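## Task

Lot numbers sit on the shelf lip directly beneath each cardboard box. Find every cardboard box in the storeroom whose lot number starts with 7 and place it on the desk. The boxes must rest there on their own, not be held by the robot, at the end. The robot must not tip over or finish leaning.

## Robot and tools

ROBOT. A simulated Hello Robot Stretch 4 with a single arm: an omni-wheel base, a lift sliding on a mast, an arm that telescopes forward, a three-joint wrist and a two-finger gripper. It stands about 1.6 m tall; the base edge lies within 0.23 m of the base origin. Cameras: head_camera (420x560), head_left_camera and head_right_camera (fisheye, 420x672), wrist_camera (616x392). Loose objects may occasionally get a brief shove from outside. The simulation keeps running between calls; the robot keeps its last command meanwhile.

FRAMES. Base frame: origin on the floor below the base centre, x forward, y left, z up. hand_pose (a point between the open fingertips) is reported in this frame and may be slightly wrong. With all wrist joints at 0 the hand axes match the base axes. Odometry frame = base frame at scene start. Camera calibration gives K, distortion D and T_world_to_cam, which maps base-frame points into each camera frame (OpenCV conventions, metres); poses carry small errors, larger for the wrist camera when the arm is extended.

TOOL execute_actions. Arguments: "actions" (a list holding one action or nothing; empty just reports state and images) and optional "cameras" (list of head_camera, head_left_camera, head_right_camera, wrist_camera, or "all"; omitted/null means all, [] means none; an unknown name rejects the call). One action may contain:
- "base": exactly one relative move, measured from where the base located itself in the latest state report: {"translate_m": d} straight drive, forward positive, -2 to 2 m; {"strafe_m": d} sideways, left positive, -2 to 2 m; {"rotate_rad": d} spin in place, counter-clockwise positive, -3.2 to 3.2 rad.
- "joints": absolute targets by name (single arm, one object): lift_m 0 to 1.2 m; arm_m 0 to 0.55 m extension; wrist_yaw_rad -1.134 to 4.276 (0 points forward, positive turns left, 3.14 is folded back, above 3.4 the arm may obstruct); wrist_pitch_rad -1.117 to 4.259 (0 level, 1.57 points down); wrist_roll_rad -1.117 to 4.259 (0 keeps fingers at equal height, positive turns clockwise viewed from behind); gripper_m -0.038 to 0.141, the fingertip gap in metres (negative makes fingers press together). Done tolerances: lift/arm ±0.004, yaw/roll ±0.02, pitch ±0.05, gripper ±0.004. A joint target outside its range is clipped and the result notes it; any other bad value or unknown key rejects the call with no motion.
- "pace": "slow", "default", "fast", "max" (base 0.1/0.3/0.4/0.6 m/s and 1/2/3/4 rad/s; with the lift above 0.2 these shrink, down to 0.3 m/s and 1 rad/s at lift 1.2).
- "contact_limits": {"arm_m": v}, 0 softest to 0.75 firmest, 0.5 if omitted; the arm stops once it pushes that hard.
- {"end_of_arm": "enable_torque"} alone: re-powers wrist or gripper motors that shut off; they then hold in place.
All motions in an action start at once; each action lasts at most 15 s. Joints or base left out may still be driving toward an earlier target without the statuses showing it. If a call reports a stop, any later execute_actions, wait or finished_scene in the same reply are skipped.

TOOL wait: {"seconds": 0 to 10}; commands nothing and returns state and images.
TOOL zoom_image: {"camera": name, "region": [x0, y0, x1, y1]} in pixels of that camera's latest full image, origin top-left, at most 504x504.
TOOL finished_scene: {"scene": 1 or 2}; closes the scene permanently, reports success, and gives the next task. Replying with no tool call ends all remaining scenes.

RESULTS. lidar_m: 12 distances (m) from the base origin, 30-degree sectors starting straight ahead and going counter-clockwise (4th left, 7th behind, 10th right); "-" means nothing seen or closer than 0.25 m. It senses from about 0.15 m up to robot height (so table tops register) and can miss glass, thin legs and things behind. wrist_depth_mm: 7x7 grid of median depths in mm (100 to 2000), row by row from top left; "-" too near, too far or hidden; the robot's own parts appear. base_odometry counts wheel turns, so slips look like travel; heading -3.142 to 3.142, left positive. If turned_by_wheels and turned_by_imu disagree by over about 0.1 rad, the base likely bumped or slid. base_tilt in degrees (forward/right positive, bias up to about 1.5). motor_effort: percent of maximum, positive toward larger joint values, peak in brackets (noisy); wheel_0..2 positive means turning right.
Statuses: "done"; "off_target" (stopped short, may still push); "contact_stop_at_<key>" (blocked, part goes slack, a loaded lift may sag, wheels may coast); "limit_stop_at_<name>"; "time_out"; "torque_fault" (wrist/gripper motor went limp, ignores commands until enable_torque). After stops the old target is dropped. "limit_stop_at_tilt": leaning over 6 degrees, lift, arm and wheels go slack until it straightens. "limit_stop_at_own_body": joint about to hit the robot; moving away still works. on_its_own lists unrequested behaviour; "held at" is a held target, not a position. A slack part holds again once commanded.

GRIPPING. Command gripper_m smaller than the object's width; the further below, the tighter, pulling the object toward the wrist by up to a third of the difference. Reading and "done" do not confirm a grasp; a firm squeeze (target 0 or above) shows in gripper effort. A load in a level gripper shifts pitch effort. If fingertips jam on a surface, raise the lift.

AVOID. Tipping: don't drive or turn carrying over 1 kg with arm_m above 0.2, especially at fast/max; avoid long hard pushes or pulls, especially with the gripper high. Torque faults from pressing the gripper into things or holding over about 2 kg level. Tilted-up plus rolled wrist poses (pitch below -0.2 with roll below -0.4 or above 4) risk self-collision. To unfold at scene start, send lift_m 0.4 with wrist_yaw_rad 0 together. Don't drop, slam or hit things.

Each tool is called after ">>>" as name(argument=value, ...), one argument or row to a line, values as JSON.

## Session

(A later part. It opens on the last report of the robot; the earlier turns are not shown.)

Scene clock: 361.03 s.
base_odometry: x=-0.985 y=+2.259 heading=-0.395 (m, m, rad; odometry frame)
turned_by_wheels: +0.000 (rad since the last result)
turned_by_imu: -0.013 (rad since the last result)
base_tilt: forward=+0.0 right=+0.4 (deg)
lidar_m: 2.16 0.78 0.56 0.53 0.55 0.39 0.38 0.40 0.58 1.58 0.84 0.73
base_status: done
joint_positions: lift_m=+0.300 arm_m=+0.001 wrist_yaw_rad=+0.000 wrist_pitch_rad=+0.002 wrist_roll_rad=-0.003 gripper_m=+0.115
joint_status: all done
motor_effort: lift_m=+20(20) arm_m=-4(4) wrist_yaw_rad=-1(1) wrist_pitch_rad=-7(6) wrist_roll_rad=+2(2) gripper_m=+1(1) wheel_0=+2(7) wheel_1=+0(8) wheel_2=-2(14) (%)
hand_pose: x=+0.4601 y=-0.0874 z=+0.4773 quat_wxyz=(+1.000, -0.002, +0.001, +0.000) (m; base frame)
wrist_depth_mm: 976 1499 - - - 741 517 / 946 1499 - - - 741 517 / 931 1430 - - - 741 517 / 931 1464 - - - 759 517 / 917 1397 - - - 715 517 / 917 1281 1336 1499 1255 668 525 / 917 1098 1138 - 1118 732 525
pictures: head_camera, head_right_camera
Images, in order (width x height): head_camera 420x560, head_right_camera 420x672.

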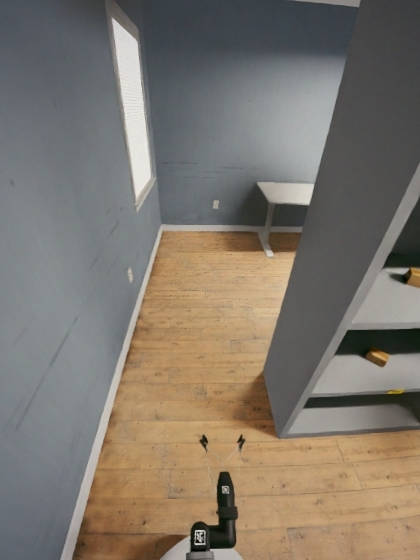

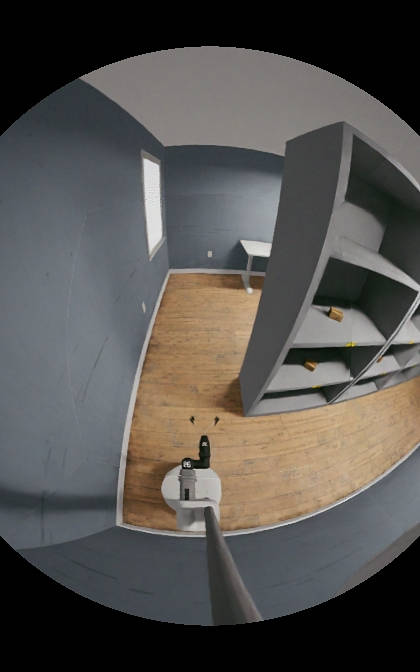

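>>> execute_actions(
  actions=[
    {"base": {"strafe_m": -0.62}, "joints": {"lift_m": 0.58, "wrist_roll_rad": 1.57, "wrist_yaw_rad": -0.2, "gripper_m": 0.06}, "pace": "max"},
  ],
  cameras=["head_camera", "wrist_camera"],
)

Scene clock: 410.93 s.
base_odometry: x=-1.224 y=+1.687 heading=-0.395 (m, m, rad; odometry frame)
turned_by_wheels: +0.000 (rad since the last result)
turned_by_imu: -0.002 (rad since the last result)
base_tilt: forward=+0.0 right=+0.4 (deg)
lidar_m: 0.57 0.62 1.20 1.14 0.55 0.38 0.37 0.40 0.57 1.57 0.86 0.62
base_status: done
joint_positions: lift_m=+0.580 arm_m=+0.001 wrist_yaw_rad=-0.200 wrist_pitch_rad=+0.002 wrist_roll_rad=+1.570 gripper_m=+0.060
joint_status: all done
motor_effort: lift_m=+19(18) arm_m=-4(4) wrist_yaw_rad=-1(11) wrist_pitch_rad=-5(6) wrist_roll_rad=+3(14) gripper_m=-3(1) wheel_0=-1(16) wheel_1=+0(15) wheel_2=-1(1) (%)
hand_pose: x=+0.4370 y=-0.1430 z=+0.7574 quat_wxyz=(+0.704, +0.703, -0.070, -0.072) (m; base frame)
wrist_depth_mm: 842 504 831 878 809 530 891 / 931 496 946 931 831 500 946 / 904 455 904 917 854 466 917 / 878 445 878 891 866 445 904 / 842 445 788 866 707 445 878 / 842 433 200 842 621 421 831 / 798 382 759 - 732 402 809
pictures: head_camera, wrist_camera
camera_calibration (this result's frames):
wrist_camera: T_world_to_cam=[[0.0152817, 0.0342732, -0.999296, 0.760508], [0.192177, 0.980679, 0.0365736, 0.0851942], [0.981241, -0.1926, 0.00839992, -0.230835], [0, 0, 0, 1]] pos_world=[0.198511, -0.154072, 0.758795]
Images, in order (width x height): head_camera 420x560, wrist_camera 616x392.

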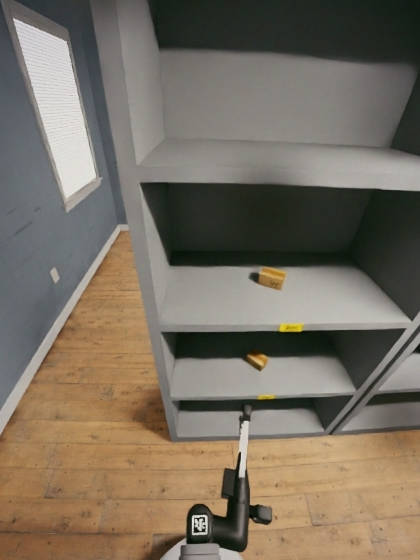

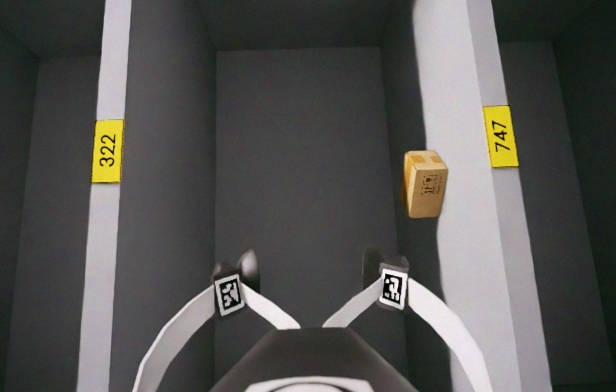

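>>> execute_actions(
  actions=[
    {"base": {"strafe_m": -0.85}, "joints": {"wrist_yaw_rad": -0.4, "lift_m": 0.55}, "pace": "max"},
  ],
  cameras=["head_camera", "wrist_camera"],
)

>>> execute_actions(
  actions=[
    {"base": {"strafe_m": -0.9}, "joints": {"wrist_yaw_rad": -0.5}, "pace": "max"},
  ],
  cameras=["head_camera", "wrist_camera"],
)

Scene clock: 454.03 s.
base_odometry: x=-1.551 y=+0.903 heading=-0.395 (m, m, rad; odometry frame)
turned_by_wheels: +0.000 (rad since the last result)
turned_by_imu: -0.003 (rad since the last result)
base_tilt: forward=+0.1 right=+0.4 (deg)
lidar_m: 0.58 0.60 0.85 1.54 0.55 0.40 0.37 0.41 0.55 1.56 0.86 0.61
base_status: done
joint_positions: lift_m=+0.550 arm_m=+0.001 wrist_yaw_rad=-0.400 wrist_pitch_rad=+0.003 wrist_roll_rad=+1.570 gripper_m=+0.060
joint_status: all done
motor_effort: lift_m=+15(12) arm_m=-4(4) wrist_yaw_rad=-1(4) wrist_pitch_rad=-7(7) wrist_roll_rad=+2(2) gripper_m=-2(3) wheel_0=-1(7) wheel_1=+2(12) wheel_2=-1(2) (%)
hand_pose: x=+0.4033 y=-0.1929 z=+0.7277 quat_wxyz=(+0.693, +0.693, -0.139, -0.141) (m; base frame)
wrist_depth_mm: 778 691 798 820 768 842 820 / 917 621 946 991 707 1025 891 / 991 609 1042 1042 741 1042 904 / 946 549 946 991 627 976 917 / 904 504 891 917 597 496 891 / 854 496 200 866 549 439 866 / 809 427 798 - 634 410 820
pictures: head_camera, wrist_camera
camera_calibration (this result's frames):
wrist_camera: T_world_to_cam=[[0.0216446, 0.030637, -0.999296, 0.729773], [0.383077, 0.922991, 0.036595, 0.053508], [0.923463, -0.3836, 0.00824148, -0.220537], [0, 0, 0, 1]] pos_world=[0.167364, -0.156343, 0.729118]
Images, in order (width x height): head_camera 420x560, wrist_camera 616x392.

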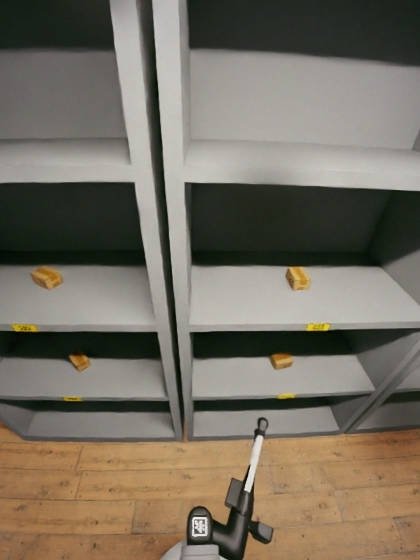

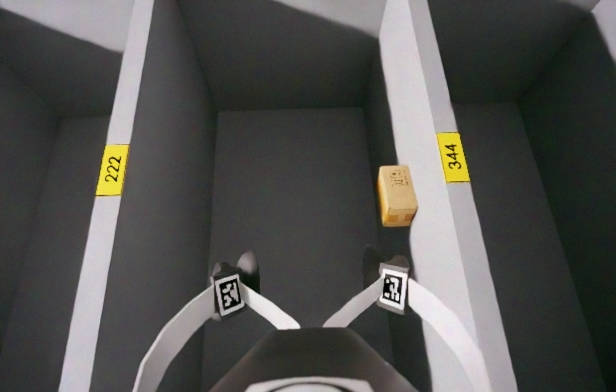

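Scene clock: 457.27 s.
base_odometry: x=-1.898 y=+0.072 heading=-0.395 (m, m, rad; odometry frame)
turned_by_wheels: +0.000 (rad since the last result)
turned_by_imu: -0.002 (rad since the last result)
base_tilt: forward=+0.0 right=+0.4 (deg)
lidar_m: 0.58 0.61 0.84 1.53 0.55 0.40 0.37 0.39 0.56 1.53 0.86 0.60
base_status: done
joint_positions: lift_m=+0.550 arm_m=+0.001 wrist_yaw_rad=-0.500 wrist_pitch_rad=+0.003 wrist_roll_rad=+1.570 gripper_m=+0.060
joint_status: all done
motor_effort: lift_m=+16(16) arm_m=-4(4) wrist_yaw_rad=-1(4) wrist_pitch_rad=-6(8) wrist_roll_rad=+3(3) gripper_m=+0(2) wheel_0=-2(12) wheel_1=+2(14) wheel_2=-1(2) (%)
hand_pose: x=+0.3829 y=-0.2150 z=+0.7276 quat_wxyz=(+0.685, +0.685, -0.174, -0.176) (m; base frame)
wrist_depth_mm: 768 750 778 809 768 809 809 / 891 854 917 931 820 960 891 / 991 668 1060 1098 732 1118 904 / 1008 603 1025 1042 661 1042 917 / 946 549 891 976 603 960 904 / 891 496 200 891 549 496 891 / 842 430 831 - 634 445 831
pictures: head_camera, wrist_camera
camera_calibration (this result's frames):
wrist_camera: T_world_to_cam=[[0.0246394, 0.0283028, -0.999296, 0.729209], [0.473332, 0.880123, 0.0365984, 0.0380234], [0.880539, -0.473901, 0.00828905, -0.213198], [0, 0, 0, 1]] pos_world=[0.151764, -0.155139, 0.729071]
Images, in order (width x height): head_camera 420x560, wrist_camera 616x392.

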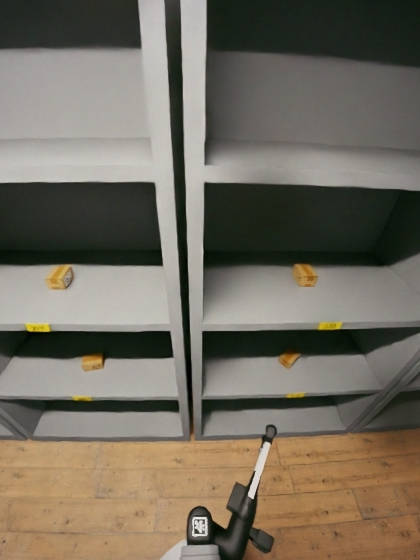

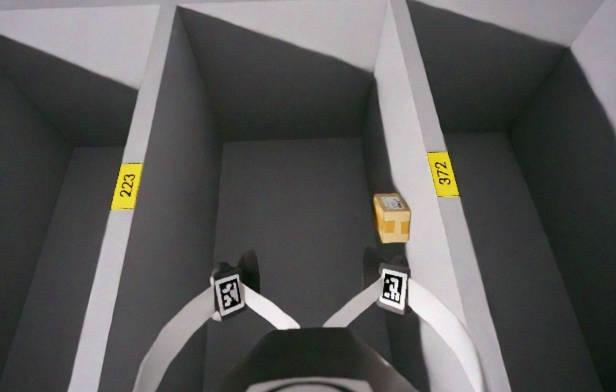

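>>> execute_actions(
  actions=[
    {"base": {"strafe_m": -0.66}, "joints": {"wrist_yaw_rad": -0.55, "lift_m": 0.5}, "pace": "max"},
  ],
  cameras=["head_camera", "wrist_camera", "head_right_camera"],
)

Scene clock: 466.33 s.
base_odometry: x=-2.152 y=-0.537 heading=-0.395 (m, m, rad; odometry frame)
turned_by_wheels: +0.000 (rad since the last result)
turned_by_imu: -0.002 (rad since the last result)
base_tilt: forward=+0.1 right=+0.3 (deg)
lidar_m: 0.58 0.62 0.85 1.53 0.55 0.40 0.37 0.40 0.56 1.15 0.87 0.61
base_status: done
joint_positions: lift_m=+0.500 arm_m=+0.001 wrist_yaw_rad=-0.550 wrist_pitch_rad=+0.003 wrist_roll_rad=+1.570 gripper_m=+0.060
joint_status: all done
motor_effort: lift_m=+15(12) arm_m=-4(4) wrist_yaw_rad=-1(5) wrist_pitch_rad=-5(6) wrist_roll_rad=+4(1) gripper_m=-4(3) wheel_0=-2(13) wheel_1=+2(14) wheel_2=-1(0) (%)
hand_pose: x=+0.3718 y=-0.2253 z=+0.6777 quat_wxyz=(+0.681, +0.680, -0.191, -0.193) (m; base frame)
wrist_depth_mm: 1025 1008 1042 1098 1078 1078 820 / 1078 820 1182 1281 1205 1205 809 / 1078 741 1138 1229 778 1160 831 / 1060 627 1078 1118 750 1078 831 / 976 615 991 991 521 976 842 / 466 466 200 462 455 469 477 / 430 424 433 - 436 436 439
pictures: head_camera, head_right_camera, wrist_camera
camera_calibration (this result's frames):
wrist_camera: T_world_to_cam=[[0.0259936, 0.0270608, -0.999296, 0.679042], [0.51671, 0.855378, 0.0366041, 0.0324148], [0.855766, -0.517297, 0.00825173, -0.208491], [0, 0, 0, 1]] pos_world=[0.14402, -0.153954, 0.679098]
Images, in order (width x height): head_camera 420x560, head_right_camera 420x672, wrist_camera 616x392.

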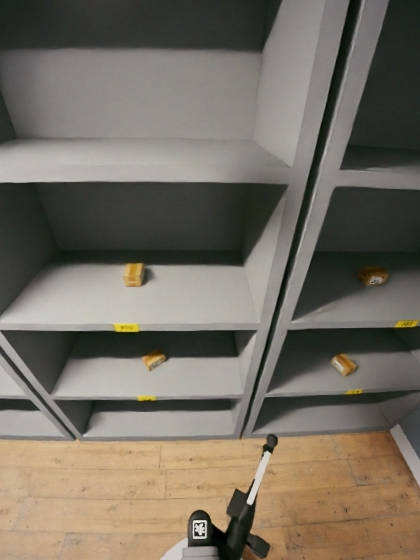

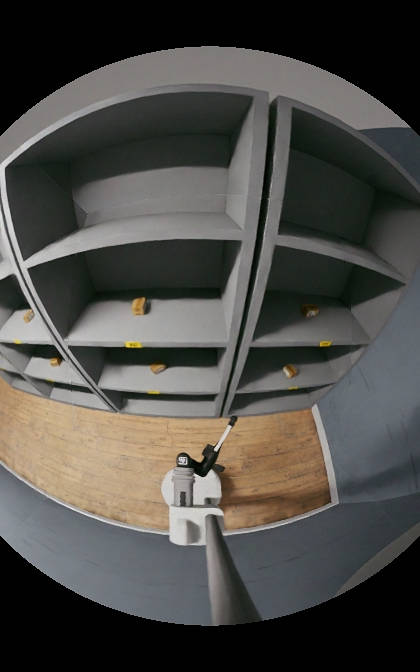

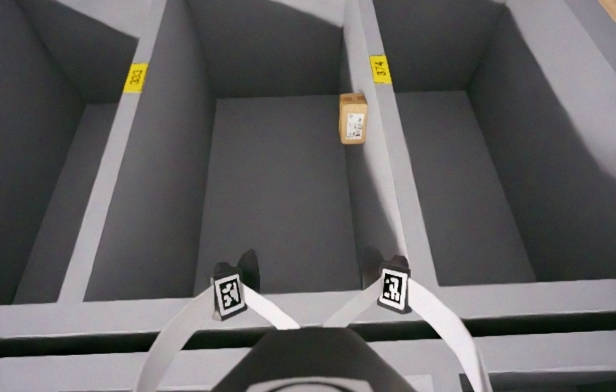

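>>> zoom_image(
  camera="wrist_camera",
  region=[100, 45, 170, 110],
)

>>> zoom_image(
  camera="wrist_camera",
  region=[345, 40, 415, 105],
)

Region (100, 45, 170, 110) of wrist_camera's 616x392 image, scaled by 7.200; it fills the top 468 rows of this view, and the rest is white.

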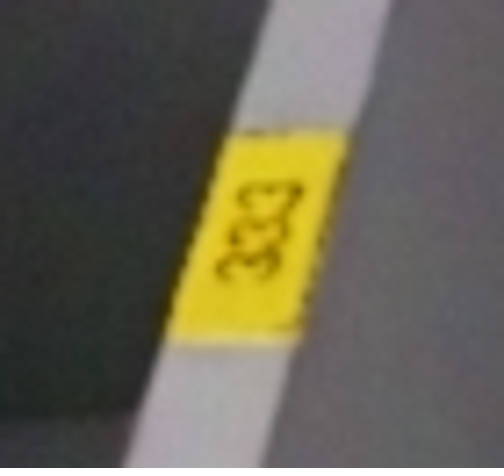

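Region (345, 40, 415, 105) of wrist_camera's 616x392 image, scaled by 7.200; it fills the top 468 rows of this view, and the rest is white.

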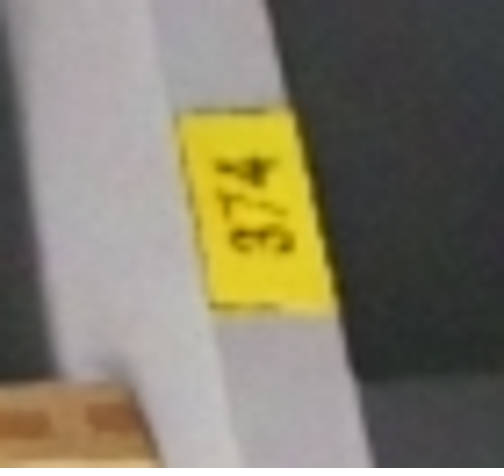

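>>> execute_actions(
  actions=[
    {"base": {"strafe_m": 1.985}, "joints": {"wrist_yaw_rad": 0.85, "lift_m": 0.53, "wrist_roll_rad": 0.0, "wrist_pitch_rad": 0.2, "gripper_m": 0.141}, "pace": "max"},
  ],
  cameras=["head_camera", "wrist_camera"],
)

Scene clock: 513.47 s.
base_odometry: x=-1.388 y=+1.295 heading=-0.395 (m, m, rad; odometry frame)
turned_by_wheels: +0.000 (rad since the last result)
turned_by_imu: +0.003 (rad since the last result)
base_tilt: forward=+0.1 right=+0.4 (deg)
lidar_m: 0.58 0.61 1.64 1.52 0.55 0.39 0.37 0.41 0.58 1.57 0.84 0.61
base_status: done
joint_positions: lift_m=+0.530 arm_m=+0.001 wrist_yaw_rad=+0.850 wrist_pitch_rad=+0.202 wrist_roll_rad=+0.000 gripper_m=+0.141
joint_status: all done
motor_effort: lift_m=+18(27) arm_m=-4(4) wrist_yaw_rad=-1(5) wrist_pitch_rad=-6(7) wrist_roll_rad=+2(6) gripper_m=+2(1) wheel_0=+1(11) wheel_1=-1(16) wheel_2=-1(2) (%)
hand_pose: x=+0.4237 y=+0.1546 z=+0.6502 quat_wxyz=(+0.906, -0.042, +0.092, +0.410) (m; base frame)
wrist_depth_mm: 1281 1464 621 707 831 715 621 / 1308 1464 640 723 842 741 640 / 1336 1537 676 750 878 768 654 / 1366 1618 1756 759 854 741 654 / 1397 1576 1756 591 535 452 473 / 1397 1336 741 500 410 359 375 / 1160 1138 1118 - 976 820 310
pictures: head_camera, wrist_camera
camera_calibration (this result's frames):
wrist_camera: T_world_to_cam=[[0.752556, -0.657351, -0.0393681, -0.186215], [-0.165386, -0.130797, -0.977517, 0.782495], [0.637422, 0.742147, -0.207148, -0.0183166], [0, 0, 0, 1]] pos_world=[0.281226, -0.00646723, 0.753777]
Images, in order (width x height): head_camera 420x560, wrist_camera 616x392.

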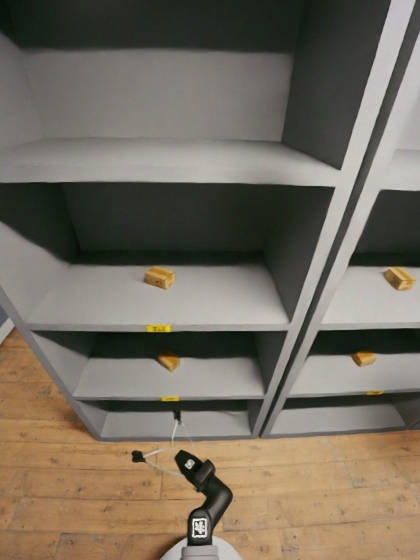

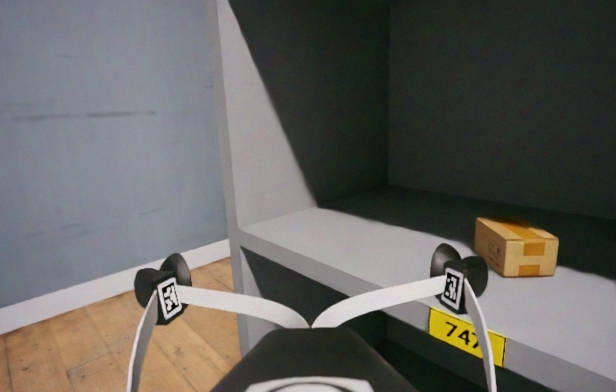

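>>> zoom_image(
  camera="wrist_camera",
  region=[450, 200, 590, 295],
)

>>> zoom_image(
  camera="head_camera",
  region=[135, 340, 205, 410],
)

Region (450, 200, 590, 295) of wrist_camera's 616x392 image, scaled by 3.600; it fills the top 342 rows of this view, and the rest is white.

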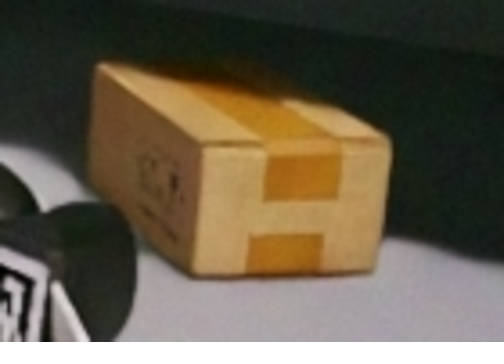

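Region (135, 340, 205, 410) of head_camera's 420x560 image, scaled by 7.200, with more detail than that image has.

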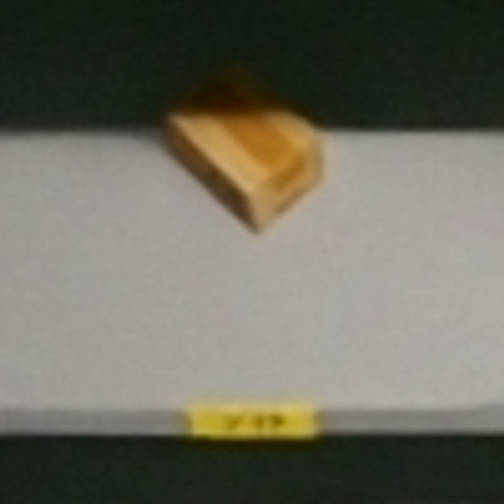

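>>> execute_actions(
  actions=[
    {"base": {"strafe_m": 0.01}, "joints": {"arm_m": 0.346, "wrist_yaw_rad": 0.80}, "pace": "fast"},
  ],
  cameras=["head_camera", "wrist_camera"],
)

Scene clock: 552.43 s.
base_odometry: x=-1.384 y=+1.304 heading=-0.395 (m, m, rad; odometry frame)
turned_by_wheels: +0.000 (rad since the last result)
turned_by_imu: -0.001 (rad since the last result)
base_tilt: forward=+0.1 right=+0.4 (deg)
lidar_m: 0.58 0.62 1.64 1.54 0.54 0.39 0.37 0.40 0.56 1.60 0.85 0.62
base_status: done
joint_positions: lift_m=+0.530 arm_m=+0.345 wrist_yaw_rad=+0.800 wrist_pitch_rad=+0.202 wrist_roll_rad=+0.000 gripper_m=+0.141
joint_status: all done
motor_effort: lift_m=+18(18) arm_m=+4(6) wrist_yaw_rad=-1(8) wrist_pitch_rad=-7(7) wrist_roll_rad=+1(1) gripper_m=-1(0) wheel_0=+2(10) wheel_1=-1(10) wheel_2=+0(0) (%)
hand_pose: x=+0.7757 y=+0.1418 z=+0.6502 quat_wxyz=(+0.916, -0.039, +0.093, +0.387) (m; base frame)
wrist_depth_mm: 436 504 597 569 462 392 349 / 445 521 609 585 477 404 355 / 455 530 627 609 496 415 364 / 466 539 647 647 512 427 375 / 469 525 564 549 500 424 384 / 415 368 362 373 351 343 373 / 322 317 325 - 314 297 294
pictures: head_camera, wrist_camera
camera_calibration (this result's frames):
wrist_camera: T_world_to_cam=[[0.718692, -0.694222, -0.0392095, -0.428148], [-0.171563, -0.122399, -0.97754, 0.84267], [0.673831, 0.709277, -0.20707, -0.256792], [0, 0, 0, 1]] pos_world=[0.625312, -0.0119519, 0.753782]
Images, in order (width x height): head_camera 420x560, wrist_camera 616x392.

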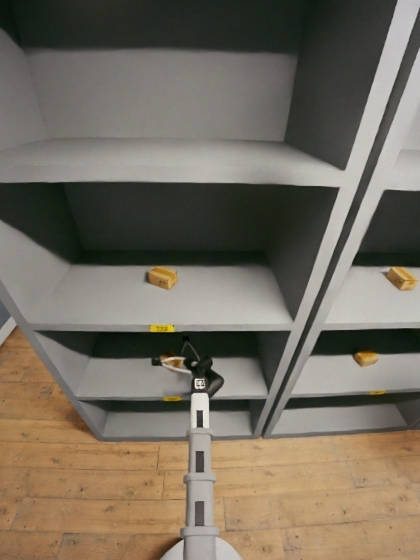

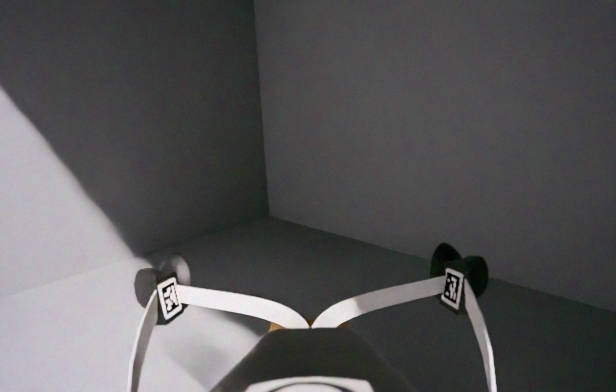

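>>> zoom_image(
  camera="wrist_camera",
  region=[230, 290, 390, 350],
)

Region (230, 290, 390, 350) of wrist_camera's 616x392 image, scaled by 3.150; it fills the top 189 rows of this view, and the rest is white.

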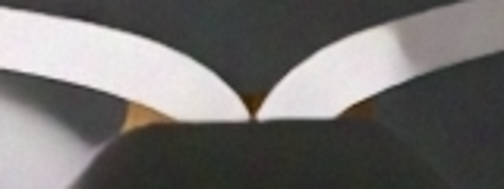

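>>> execute_actions(
  actions=[
    {"base": {"strafe_m": -0.006}, "joints": {"arm_m": 0.339, "lift_m": 0.449}},
  ],
  cameras=["wrist_camera"],
)

Scene clock: 568.30 s.
base_odometry: x=-1.386 y=+1.298 heading=-0.395 (m, m, rad; odometry frame)
turned_by_wheels: +0.000 (rad since the last result)
turned_by_imu: -0.001 (rad since the last result)
base_tilt: forward=+0.0 right=+0.3 (deg)
lidar_m: 0.57 0.62 1.65 1.53 0.55 0.40 0.37 0.41 0.56 1.58 0.87 0.59
base_status: done
joint_positions: lift_m=+0.449 arm_m=+0.340 wrist_yaw_rad=+0.800 wrist_pitch_rad=+0.202 wrist_roll_rad=+0.000 gripper_m=+0.141
joint_status: all done
motor_effort: lift_m=+14(21) arm_m=-4(4) wrist_yaw_rad=-1(1) wrist_pitch_rad=-7(6) wrist_roll_rad=+1(2) gripper_m=-1(1) wheel_0=-2(4) wheel_1=+1(9) wheel_2=+0(0) (%)
hand_pose: x=+0.7703 y=+0.1418 z=+0.5696 quat_wxyz=(+0.916, -0.039, +0.093, +0.387) (m; base frame)
wrist_depth_mm: 442 512 603 569 473 397 349 / 449 521 634 591 492 407 357 / 459 535 640 621 504 418 370 / 466 525 564 544 484 424 379 / 366 353 343 207 325 317 310 / 258 228 223 189 214 213 230 / 199 195 198 - 194 183 182
pictures: wrist_camera
camera_calibration (this result's frames):
wrist_camera: T_world_to_cam=[[0.718731, -0.694181, -0.0392095, -0.427426], [-0.171559, -0.122412, -0.977539, 0.762906], [0.67379, 0.709315, -0.207074, -0.269806], [0, 0, 0, 1]] pos_world=[0.61988, -0.0119455, 0.673142]
Images, in order (width x height): wrist_camera 616x392.

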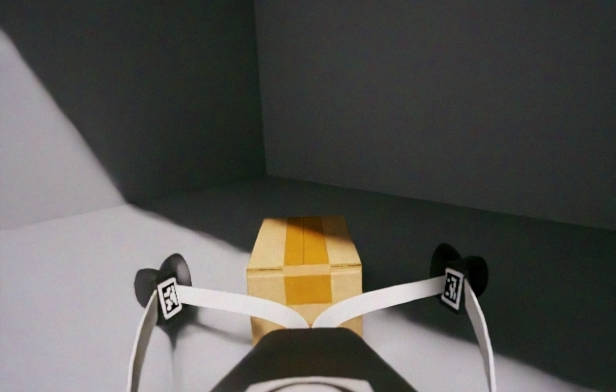

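>>> execute_actions(
  actions=[
    {"joints": {"gripper_m": 0.02, "lift_m": 0.447}},
  ],
  cameras=["wrist_camera"],
)

Scene clock: 573.13 s.
base_odometry: x=-1.386 y=+1.298 heading=-0.395 (m, m, rad; odometry frame)
turned_by_wheels: +0.000 (rad since the last result)
turned_by_imu: -0.001 (rad since the last result)
base_tilt: forward=+0.0 right=+0.4 (deg)
lidar_m: 0.57 0.61 1.63 1.53 0.56 0.40 0.38 0.39 0.57 1.57 0.84 0.63
base_status: not commanded
joint_positions: lift_m=+0.447 arm_m=+0.340 wrist_yaw_rad=+0.800 wrist_pitch_rad=+0.203 wrist_roll_rad=+0.000 gripper_m=+0.020
joint_status: all done
motor_effort: lift_m=+14(15) arm_m=-4(5) wrist_yaw_rad=-2(2) wrist_pitch_rad=-7(8) wrist_roll_rad=+3(3) gripper_m=-17(17) wheel_0=-2(2) wheel_1=+1(1) wheel_2=+0(0) (%)
hand_pose: x=+0.7702 y=+0.1418 z=+0.5673 quat_wxyz=(+0.916, -0.039, +0.093, +0.387) (m; base frame)
wrist_depth_mm: 442 512 609 574 469 399 349 / 452 521 621 597 484 407 359 / 459 539 634 627 504 418 370 / 466 517 554 525 484 421 377 / 357 345 338 195 317 310 303 / 252 247 187 178 186 216 225 / 195 185 190 - 185 175 178
pictures: wrist_camera
camera_calibration (this result's frames):
wrist_camera: T_world_to_cam=[[0.718807, -0.694103, -0.0392119, -0.427541], [-0.172143, -0.123056, -0.977356, 0.761114], [0.67356, 0.70928, -0.207938, -0.269565], [0, 0, 0, 1]] pos_world=[0.619908, -0.0119009, 0.671061]
Images, in order (width x height): wrist_camera 616x392.

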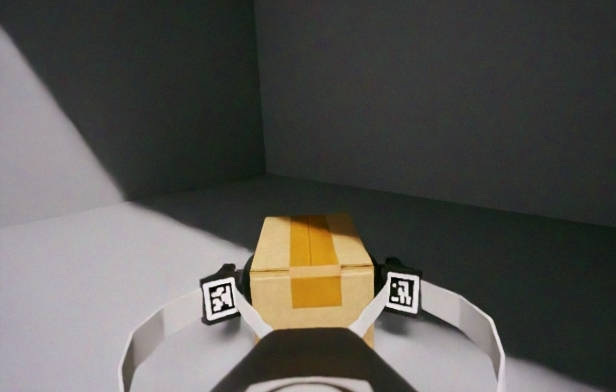

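>>> execute_actions(
  actions=[
    {"base": {"strafe_m": 0.95}, "joints": {"arm_m": 0.0, "lift_m": 0.475}, "pace": "fast"},
  ],
  cameras=["head_camera", "wrist_camera"],
)

Scene clock: 627.30 s.
base_odometry: x=-1.020 y=+2.175 heading=-0.396 (m, m, rad; odometry frame)
turned_by_wheels: +0.000 (rad since the last result)
turned_by_imu: +0.000 (rad since the last result)
base_tilt: forward=+0.1 right=+0.4 (deg)
lidar_m: 2.45 0.93 0.65 0.63 0.55 0.39 0.37 0.40 0.56 1.56 0.86 0.70
base_status: done
joint_positions: lift_m=+0.475 arm_m=+0.001 wrist_yaw_rad=+0.800 wrist_pitch_rad=+0.204 wrist_roll_rad=+0.000 gripper_m=+0.020
joint_status: all done
motor_effort: lift_m=+21(23) arm_m=-5(5) wrist_yaw_rad=-2(0) wrist_pitch_rad=-11(10) wrist_roll_rad=+1(1) gripper_m=-16(18) wheel_0=+2(11) wheel_1=-2(12) wheel_2=-1(2) (%)
hand_pose: x=+0.4313 y=+0.1418 z=+0.5946 quat_wxyz=(+0.916, -0.040, +0.094, +0.387) (m; base frame)
wrist_depth_mm: 535 621 732 891 1160 1618 - / 549 634 759 946 1205 1708 - / 554 640 759 960 1281 1863 - / 564 654 798 960 1336 - - / 574 676 788 195 1308 1661 1661 / 585 668 187 178 186 1182 1229 / 591 676 820 - 1008 960 976
pictures: head_camera, wrist_camera
camera_calibration (this result's frames):
wrist_camera: T_world_to_cam=[[0.718786, -0.694124, -0.0392128, -0.182811], [-0.172407, -0.123324, -0.977275, 0.729519], [0.673515, 0.709213, -0.208316, -0.035302], [0, 0, 0, 1]] pos_world=[0.280953, -0.0118899, 0.698419]
Images, in order (width x height): head_camera 420x560, wrist_camera 616x392.

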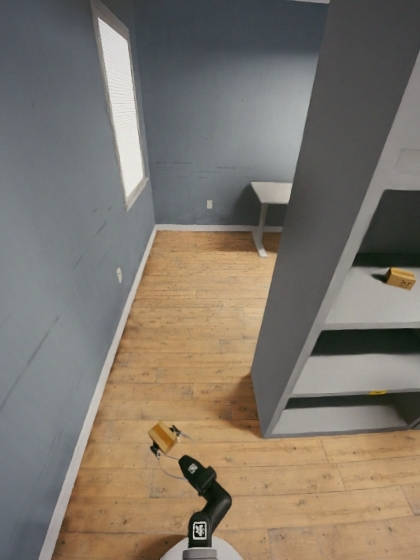

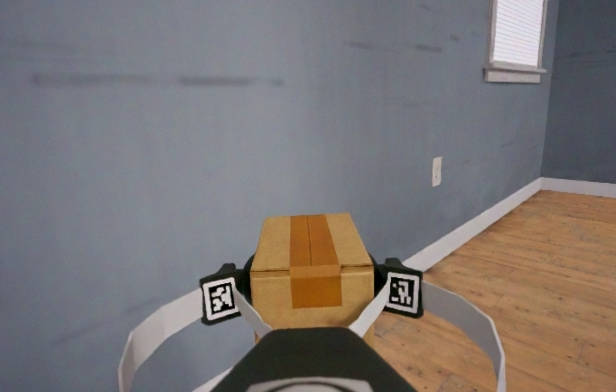

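>>> execute_actions(
  actions=[
    {"base": {"translate_m": 2.0}, "joints": {"lift_m": 0.685, "wrist_yaw_rad": 0.0}, "pace": "max"},
  ],
  cameras=["head_camera", "head_right_camera"],
)

Scene clock: 640.90 s.
base_odometry: x=+0.826 y=+1.405 heading=-0.395 (m, m, rad; odometry frame)
turned_by_wheels: +0.000 (rad since the last result)
turned_by_imu: +0.013 (rad since the last result)
base_tilt: forward=+0.0 right=+0.3 (deg)
lidar_m: 1.34 0.83 0.59 0.59 0.65 0.91 1.37 1.00 1.35 2.12 0.88 0.96
base_status: done
joint_positions: lift_m=+0.685 arm_m=+0.001 wrist_yaw_rad=+0.000 wrist_pitch_rad=+0.203 wrist_roll_rad=+0.000 gripper_m=+0.020
joint_status: all done
motor_effort: lift_m=+21(23) arm_m=-4(5) wrist_yaw_rad=-1(8) wrist_pitch_rad=-10(12) wrist_roll_rad=-1(1) gripper_m=-15(13) wheel_0=+0(11) wheel_1=+0(7) wheel_2=+2(13) (%)
hand_pose: x=+0.4541 y=-0.0874 z=+0.8047 quat_wxyz=(+0.995, +0.000, +0.102, +0.000) (m; base frame)
wrist_depth_mm: 1042 1060 1060 1060 1060 1042 1042 / 1025 1118 1098 1098 1118 1078 1078 / 1025 1138 1160 1138 1118 1138 1138 / 1008 1160 1182 1160 1160 1160 1182 / 991 1229 1182 194 1182 1229 1229 / 991 1281 188 178 186 1255 1281 / 991 1255 1336 - 1255 1229 1255
pictures: head_camera, head_right_camera
Images, in order (width x height): head_camera 420x560, head_right_camera 420x672.

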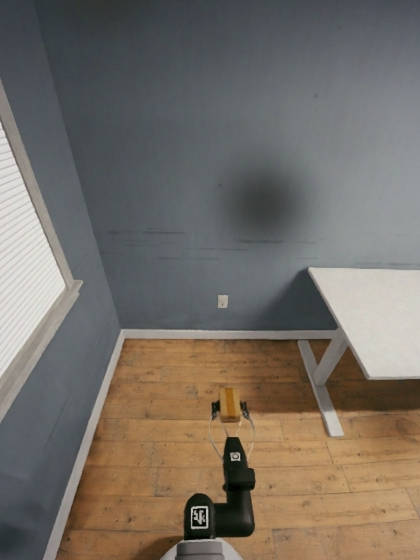

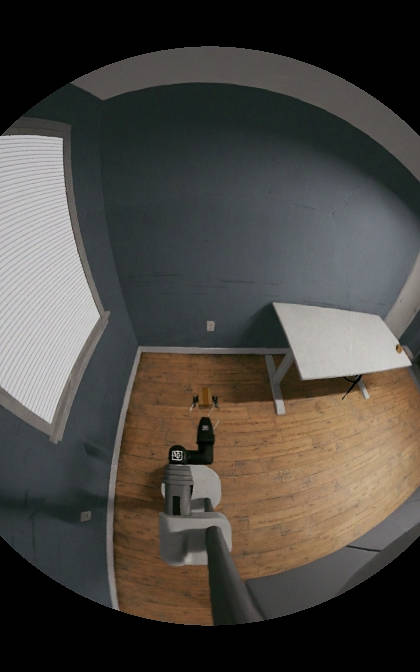

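>>> execute_actions(
  actions=[
    {"base": {"strafe_m": -0.56}, "joints": {"arm_m": 0.47, "wrist_yaw_rad": -0.9, "lift_m": 0.675}, "pace": "max"},
  ],
  cameras=["head_camera", "wrist_camera"],
)

Scene clock: 654.10 s.
base_odometry: x=+0.610 y=+0.888 heading=-0.395 (m, m, rad; odometry frame)
turned_by_wheels: +0.000 (rad since the last result)
turned_by_imu: -0.002 (rad since the last result)
base_tilt: forward=+0.1 right=+0.3 (deg)
lidar_m: 0.58 1.39 1.19 1.14 1.24 1.69 0.91 0.96 1.35 3.09 0.79 0.57
base_status: done
joint_positions: lift_m=+0.675 arm_m=+0.469 wrist_yaw_rad=-0.900 wrist_pitch_rad=+0.203 wrist_roll_rad=+0.000 gripper_m=+0.020
joint_status: all done
motor_effort: lift_m=+15(19) arm_m=+4(4) wrist_yaw_rad=-2(10) wrist_pitch_rad=-9(10) wrist_roll_rad=+2(2) gripper_m=-18(18) wheel_0=-1(14) wheel_1=+2(12) wheel_2=+0(1) (%)
hand_pose: x=+0.7473 y=-0.2756 z=+0.7951 quat_wxyz=(+0.896, +0.044, +0.091, -0.433) (m; base frame)
wrist_depth_mm: 609 723 878 1138 1576 - - / 621 732 904 1182 1661 - - / 634 750 917 1160 1464 - - / 627 723 732 715 683 661 640 / 469 459 449 194 424 418 410 / 332 327 188 178 186 290 303 / 259 245 253 - 247 234 239
pictures: head_camera, wrist_camera
camera_calibration (this result's frames):
wrist_camera: T_world_to_cam=[[-0.780849, -0.623488, -0.0392127, 0.448303], [-0.100009, 0.186716, -0.97731, 0.959883], [0.616663, -0.75921, -0.208151, -0.272757], [0, 0, 0, 1]] pos_world=[0.614253, -0.106794, 0.898908]
Images, in order (width x height): head_camera 420x560, wrist_camera 616x392.

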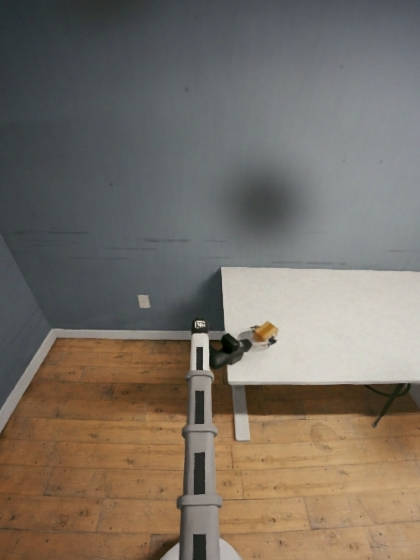

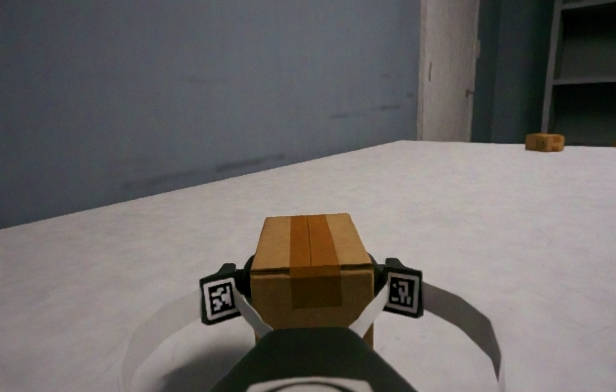

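>>> execute_actions(
  actions=[
    {"joints": {"lift_m": 0.633}},
  ],
  cameras=[],
)

>>> execute_actions(
  actions=[
    {"joints": {"gripper_m": 0.09}},
  ],
  cameras=["wrist_camera"],
)

Scene clock: 661.53 s.
base_odometry: x=+0.610 y=+0.888 heading=-0.395 (m, m, rad; odometry frame)
turned_by_wheels: +0.000 (rad since the last result)
turned_by_imu: -0.001 (rad since the last result)
base_tilt: forward=+0.1 right=+0.4 (deg)
lidar_m: 0.80 1.41 1.18 1.16 1.23 1.72 0.91 0.97 1.36 3.08 0.79 0.61
base_status: not commanded
joint_positions: lift_m=+0.633 arm_m=+0.469 wrist_yaw_rad=-0.900 wrist_pitch_rad=+0.204 wrist_roll_rad=+0.000 gripper_m=+0.020
joint_status: all done
motor_effort: lift_m=+14(18) arm_m=+4(4) wrist_yaw_rad=-2(2) wrist_pitch_rad=-9(8) wrist_roll_rad=+1(1) gripper_m=-14(16) wheel_0=-1(1) wheel_1=+2(2) wheel_2=+0(0) (%)
hand_pose: x=+0.7473 y=-0.2756 z=+0.7532 quat_wxyz=(+0.896, +0.044, +0.091, -0.433) (m; base frame)
wrist_depth_mm: 615 715 891 1138 1576 - - / 621 741 904 1182 1661 - - / 634 750 904 1098 1255 1182 1098 / 591 580 554 530 512 496 488 / 355 343 340 195 320 317 309 / 251 247 188 178 185 218 228 / 195 185 191 - 185 176 181
pictures: none
No camera images: the call's "cameras" was empty. Leave "cameras" out to get every camera's image.

Scene clock: 663.03 s.
base_odometry: x=+0.610 y=+0.888 heading=-0.395 (m, m, rad; odometry frame)
turned_by_wheels: +0.000 (rad since the last result)
turned_by_imu: +0.000 (rad since the last result)
base_tilt: forward=+0.1 right=+0.4 (deg)
lidar_m: 0.77 1.40 1.18 1.15 1.21 1.73 0.92 0.95 1.33 3.09 0.79 0.59
base_status: not commanded
joint_positions: lift_m=+0.633 arm_m=+0.469 wrist_yaw_rad=-0.900 wrist_pitch_rad=+0.203 wrist_roll_rad=+0.000 gripper_m=+0.090
joint_status: all done
motor_effort: lift_m=+14(14) arm_m=+4(4) wrist_yaw_rad=-2(2) wrist_pitch_rad=-6(8) wrist_roll_rad=+3(3) gripper_m=-1(17) wheel_0=-1(1) wheel_1=+2(2) wheel_2=+0(0) (%)
hand_pose: x=+0.7474 y=-0.2757 z=+0.7534 quat_wxyz=(+0.896, +0.044, +0.091, -0.433) (m; base frame)
wrist_depth_mm: 609 723 878 1160 1618 - - / 621 732 917 1160 1661 - - / 627 741 891 1098 1281 1182 1118 / 597 580 554 539 517 500 484 / 357 349 340 203 322 315 310 / 252 248 196 190 199 230 229 / 195 185 198 - 192 176 182
pictures: wrist_camera
camera_calibration (this result's frames):
wrist_camera: T_world_to_cam=[[-0.780836, -0.623505, -0.0392108, 0.446654], [-0.0995955, 0.186196, -0.977452, 0.918809], [0.616747, -0.759324, -0.207487, -0.282069], [0, 0, 0, 1]] pos_world=[0.614238, -0.106769, 0.85708]
Images, in order (width x height): wrist_camera 616x392.

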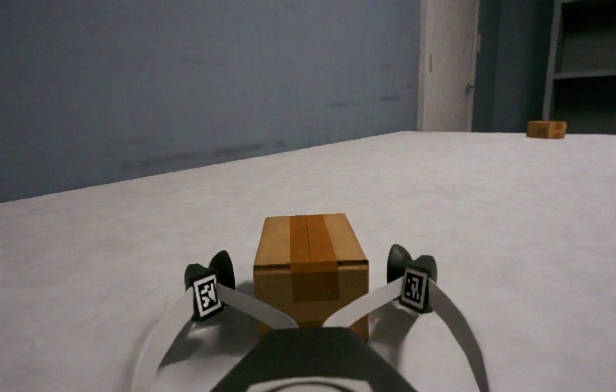

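>>> execute_actions(
  actions=[
    {"joints": {"lift_m": 0.72}, "pace": "fast"},
  ],
  cameras=["head_camera", "head_right_camera", "wrist_camera"],
)

Scene clock: 668.60 s.
base_odometry: x=+0.610 y=+0.888 heading=-0.395 (m, m, rad; odometry frame)
turned_by_wheels: +0.000 (rad since the last result)
turned_by_imu: -0.001 (rad since the last result)
base_tilt: forward=+0.1 right=+0.3 (deg)
lidar_m: 0.57 1.40 1.19 1.16 1.23 1.71 0.90 0.97 1.34 3.09 0.78 0.58
base_status: not commanded
joint_positions: lift_m=+0.720 arm_m=+0.469 wrist_yaw_rad=-0.900 wrist_pitch_rad=+0.203 wrist_roll_rad=+0.000 gripper_m=+0.090
joint_status: all done
motor_effort: lift_m=+21(17) arm_m=+4(4) wrist_yaw_rad=-1(2) wrist_pitch_rad=-5(6) wrist_roll_rad=+0(2) gripper_m=+1(1) wheel_0=-1(1) wheel_1=+2(2) wheel_2=+0(0) (%)
hand_pose: x=+0.7474 y=-0.2757 z=+0.8399 quat_wxyz=(+0.896, +0.044, +0.091, -0.433) (m; base frame)
wrist_depth_mm: 609 715 878 1138 1618 - - / 615 741 891 1182 1661 - - / 627 759 917 1205 1661 - - / 640 750 878 891 878 831 809 / 609 580 569 554 544 535 521 / 424 418 205 402 355 387 384 / 329 310 334 - 324 294 303
pictures: head_camera, head_right_camera, wrist_camera
camera_calibration (this result's frames):
wrist_camera: T_world_to_cam=[[-0.780858, -0.623477, -0.0392102, 0.450059], [-0.0994315, 0.186005, -0.977505, 1.00323], [0.616745, -0.759393, -0.207237, -0.264362], [0, 0, 0, 1]] pos_world=[0.614229, -0.106759, 0.943523]
Images, in order (width x height): head_camera 420x560, head_right_camera 420x672, wrist_camera 616x392.

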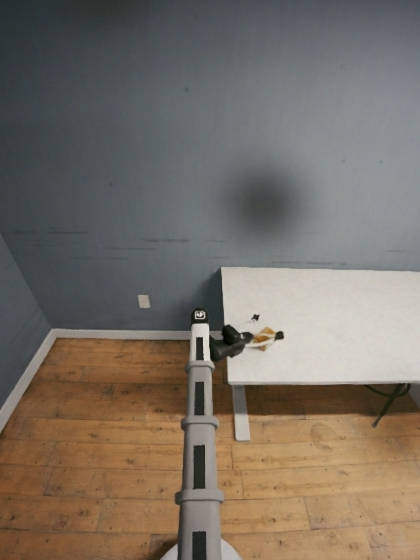

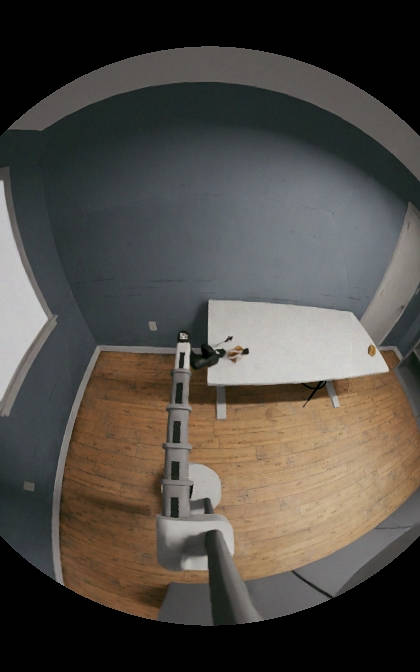

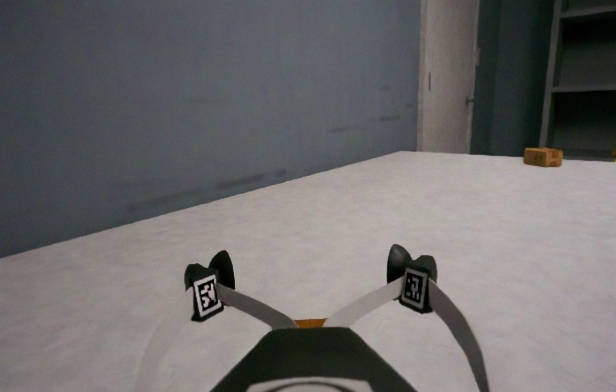

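Both boxes (733 and 747) are on the desk and the gripper is clear.

>>> finished_scene(
  scene=2,
)

The scene is finished: the task was done.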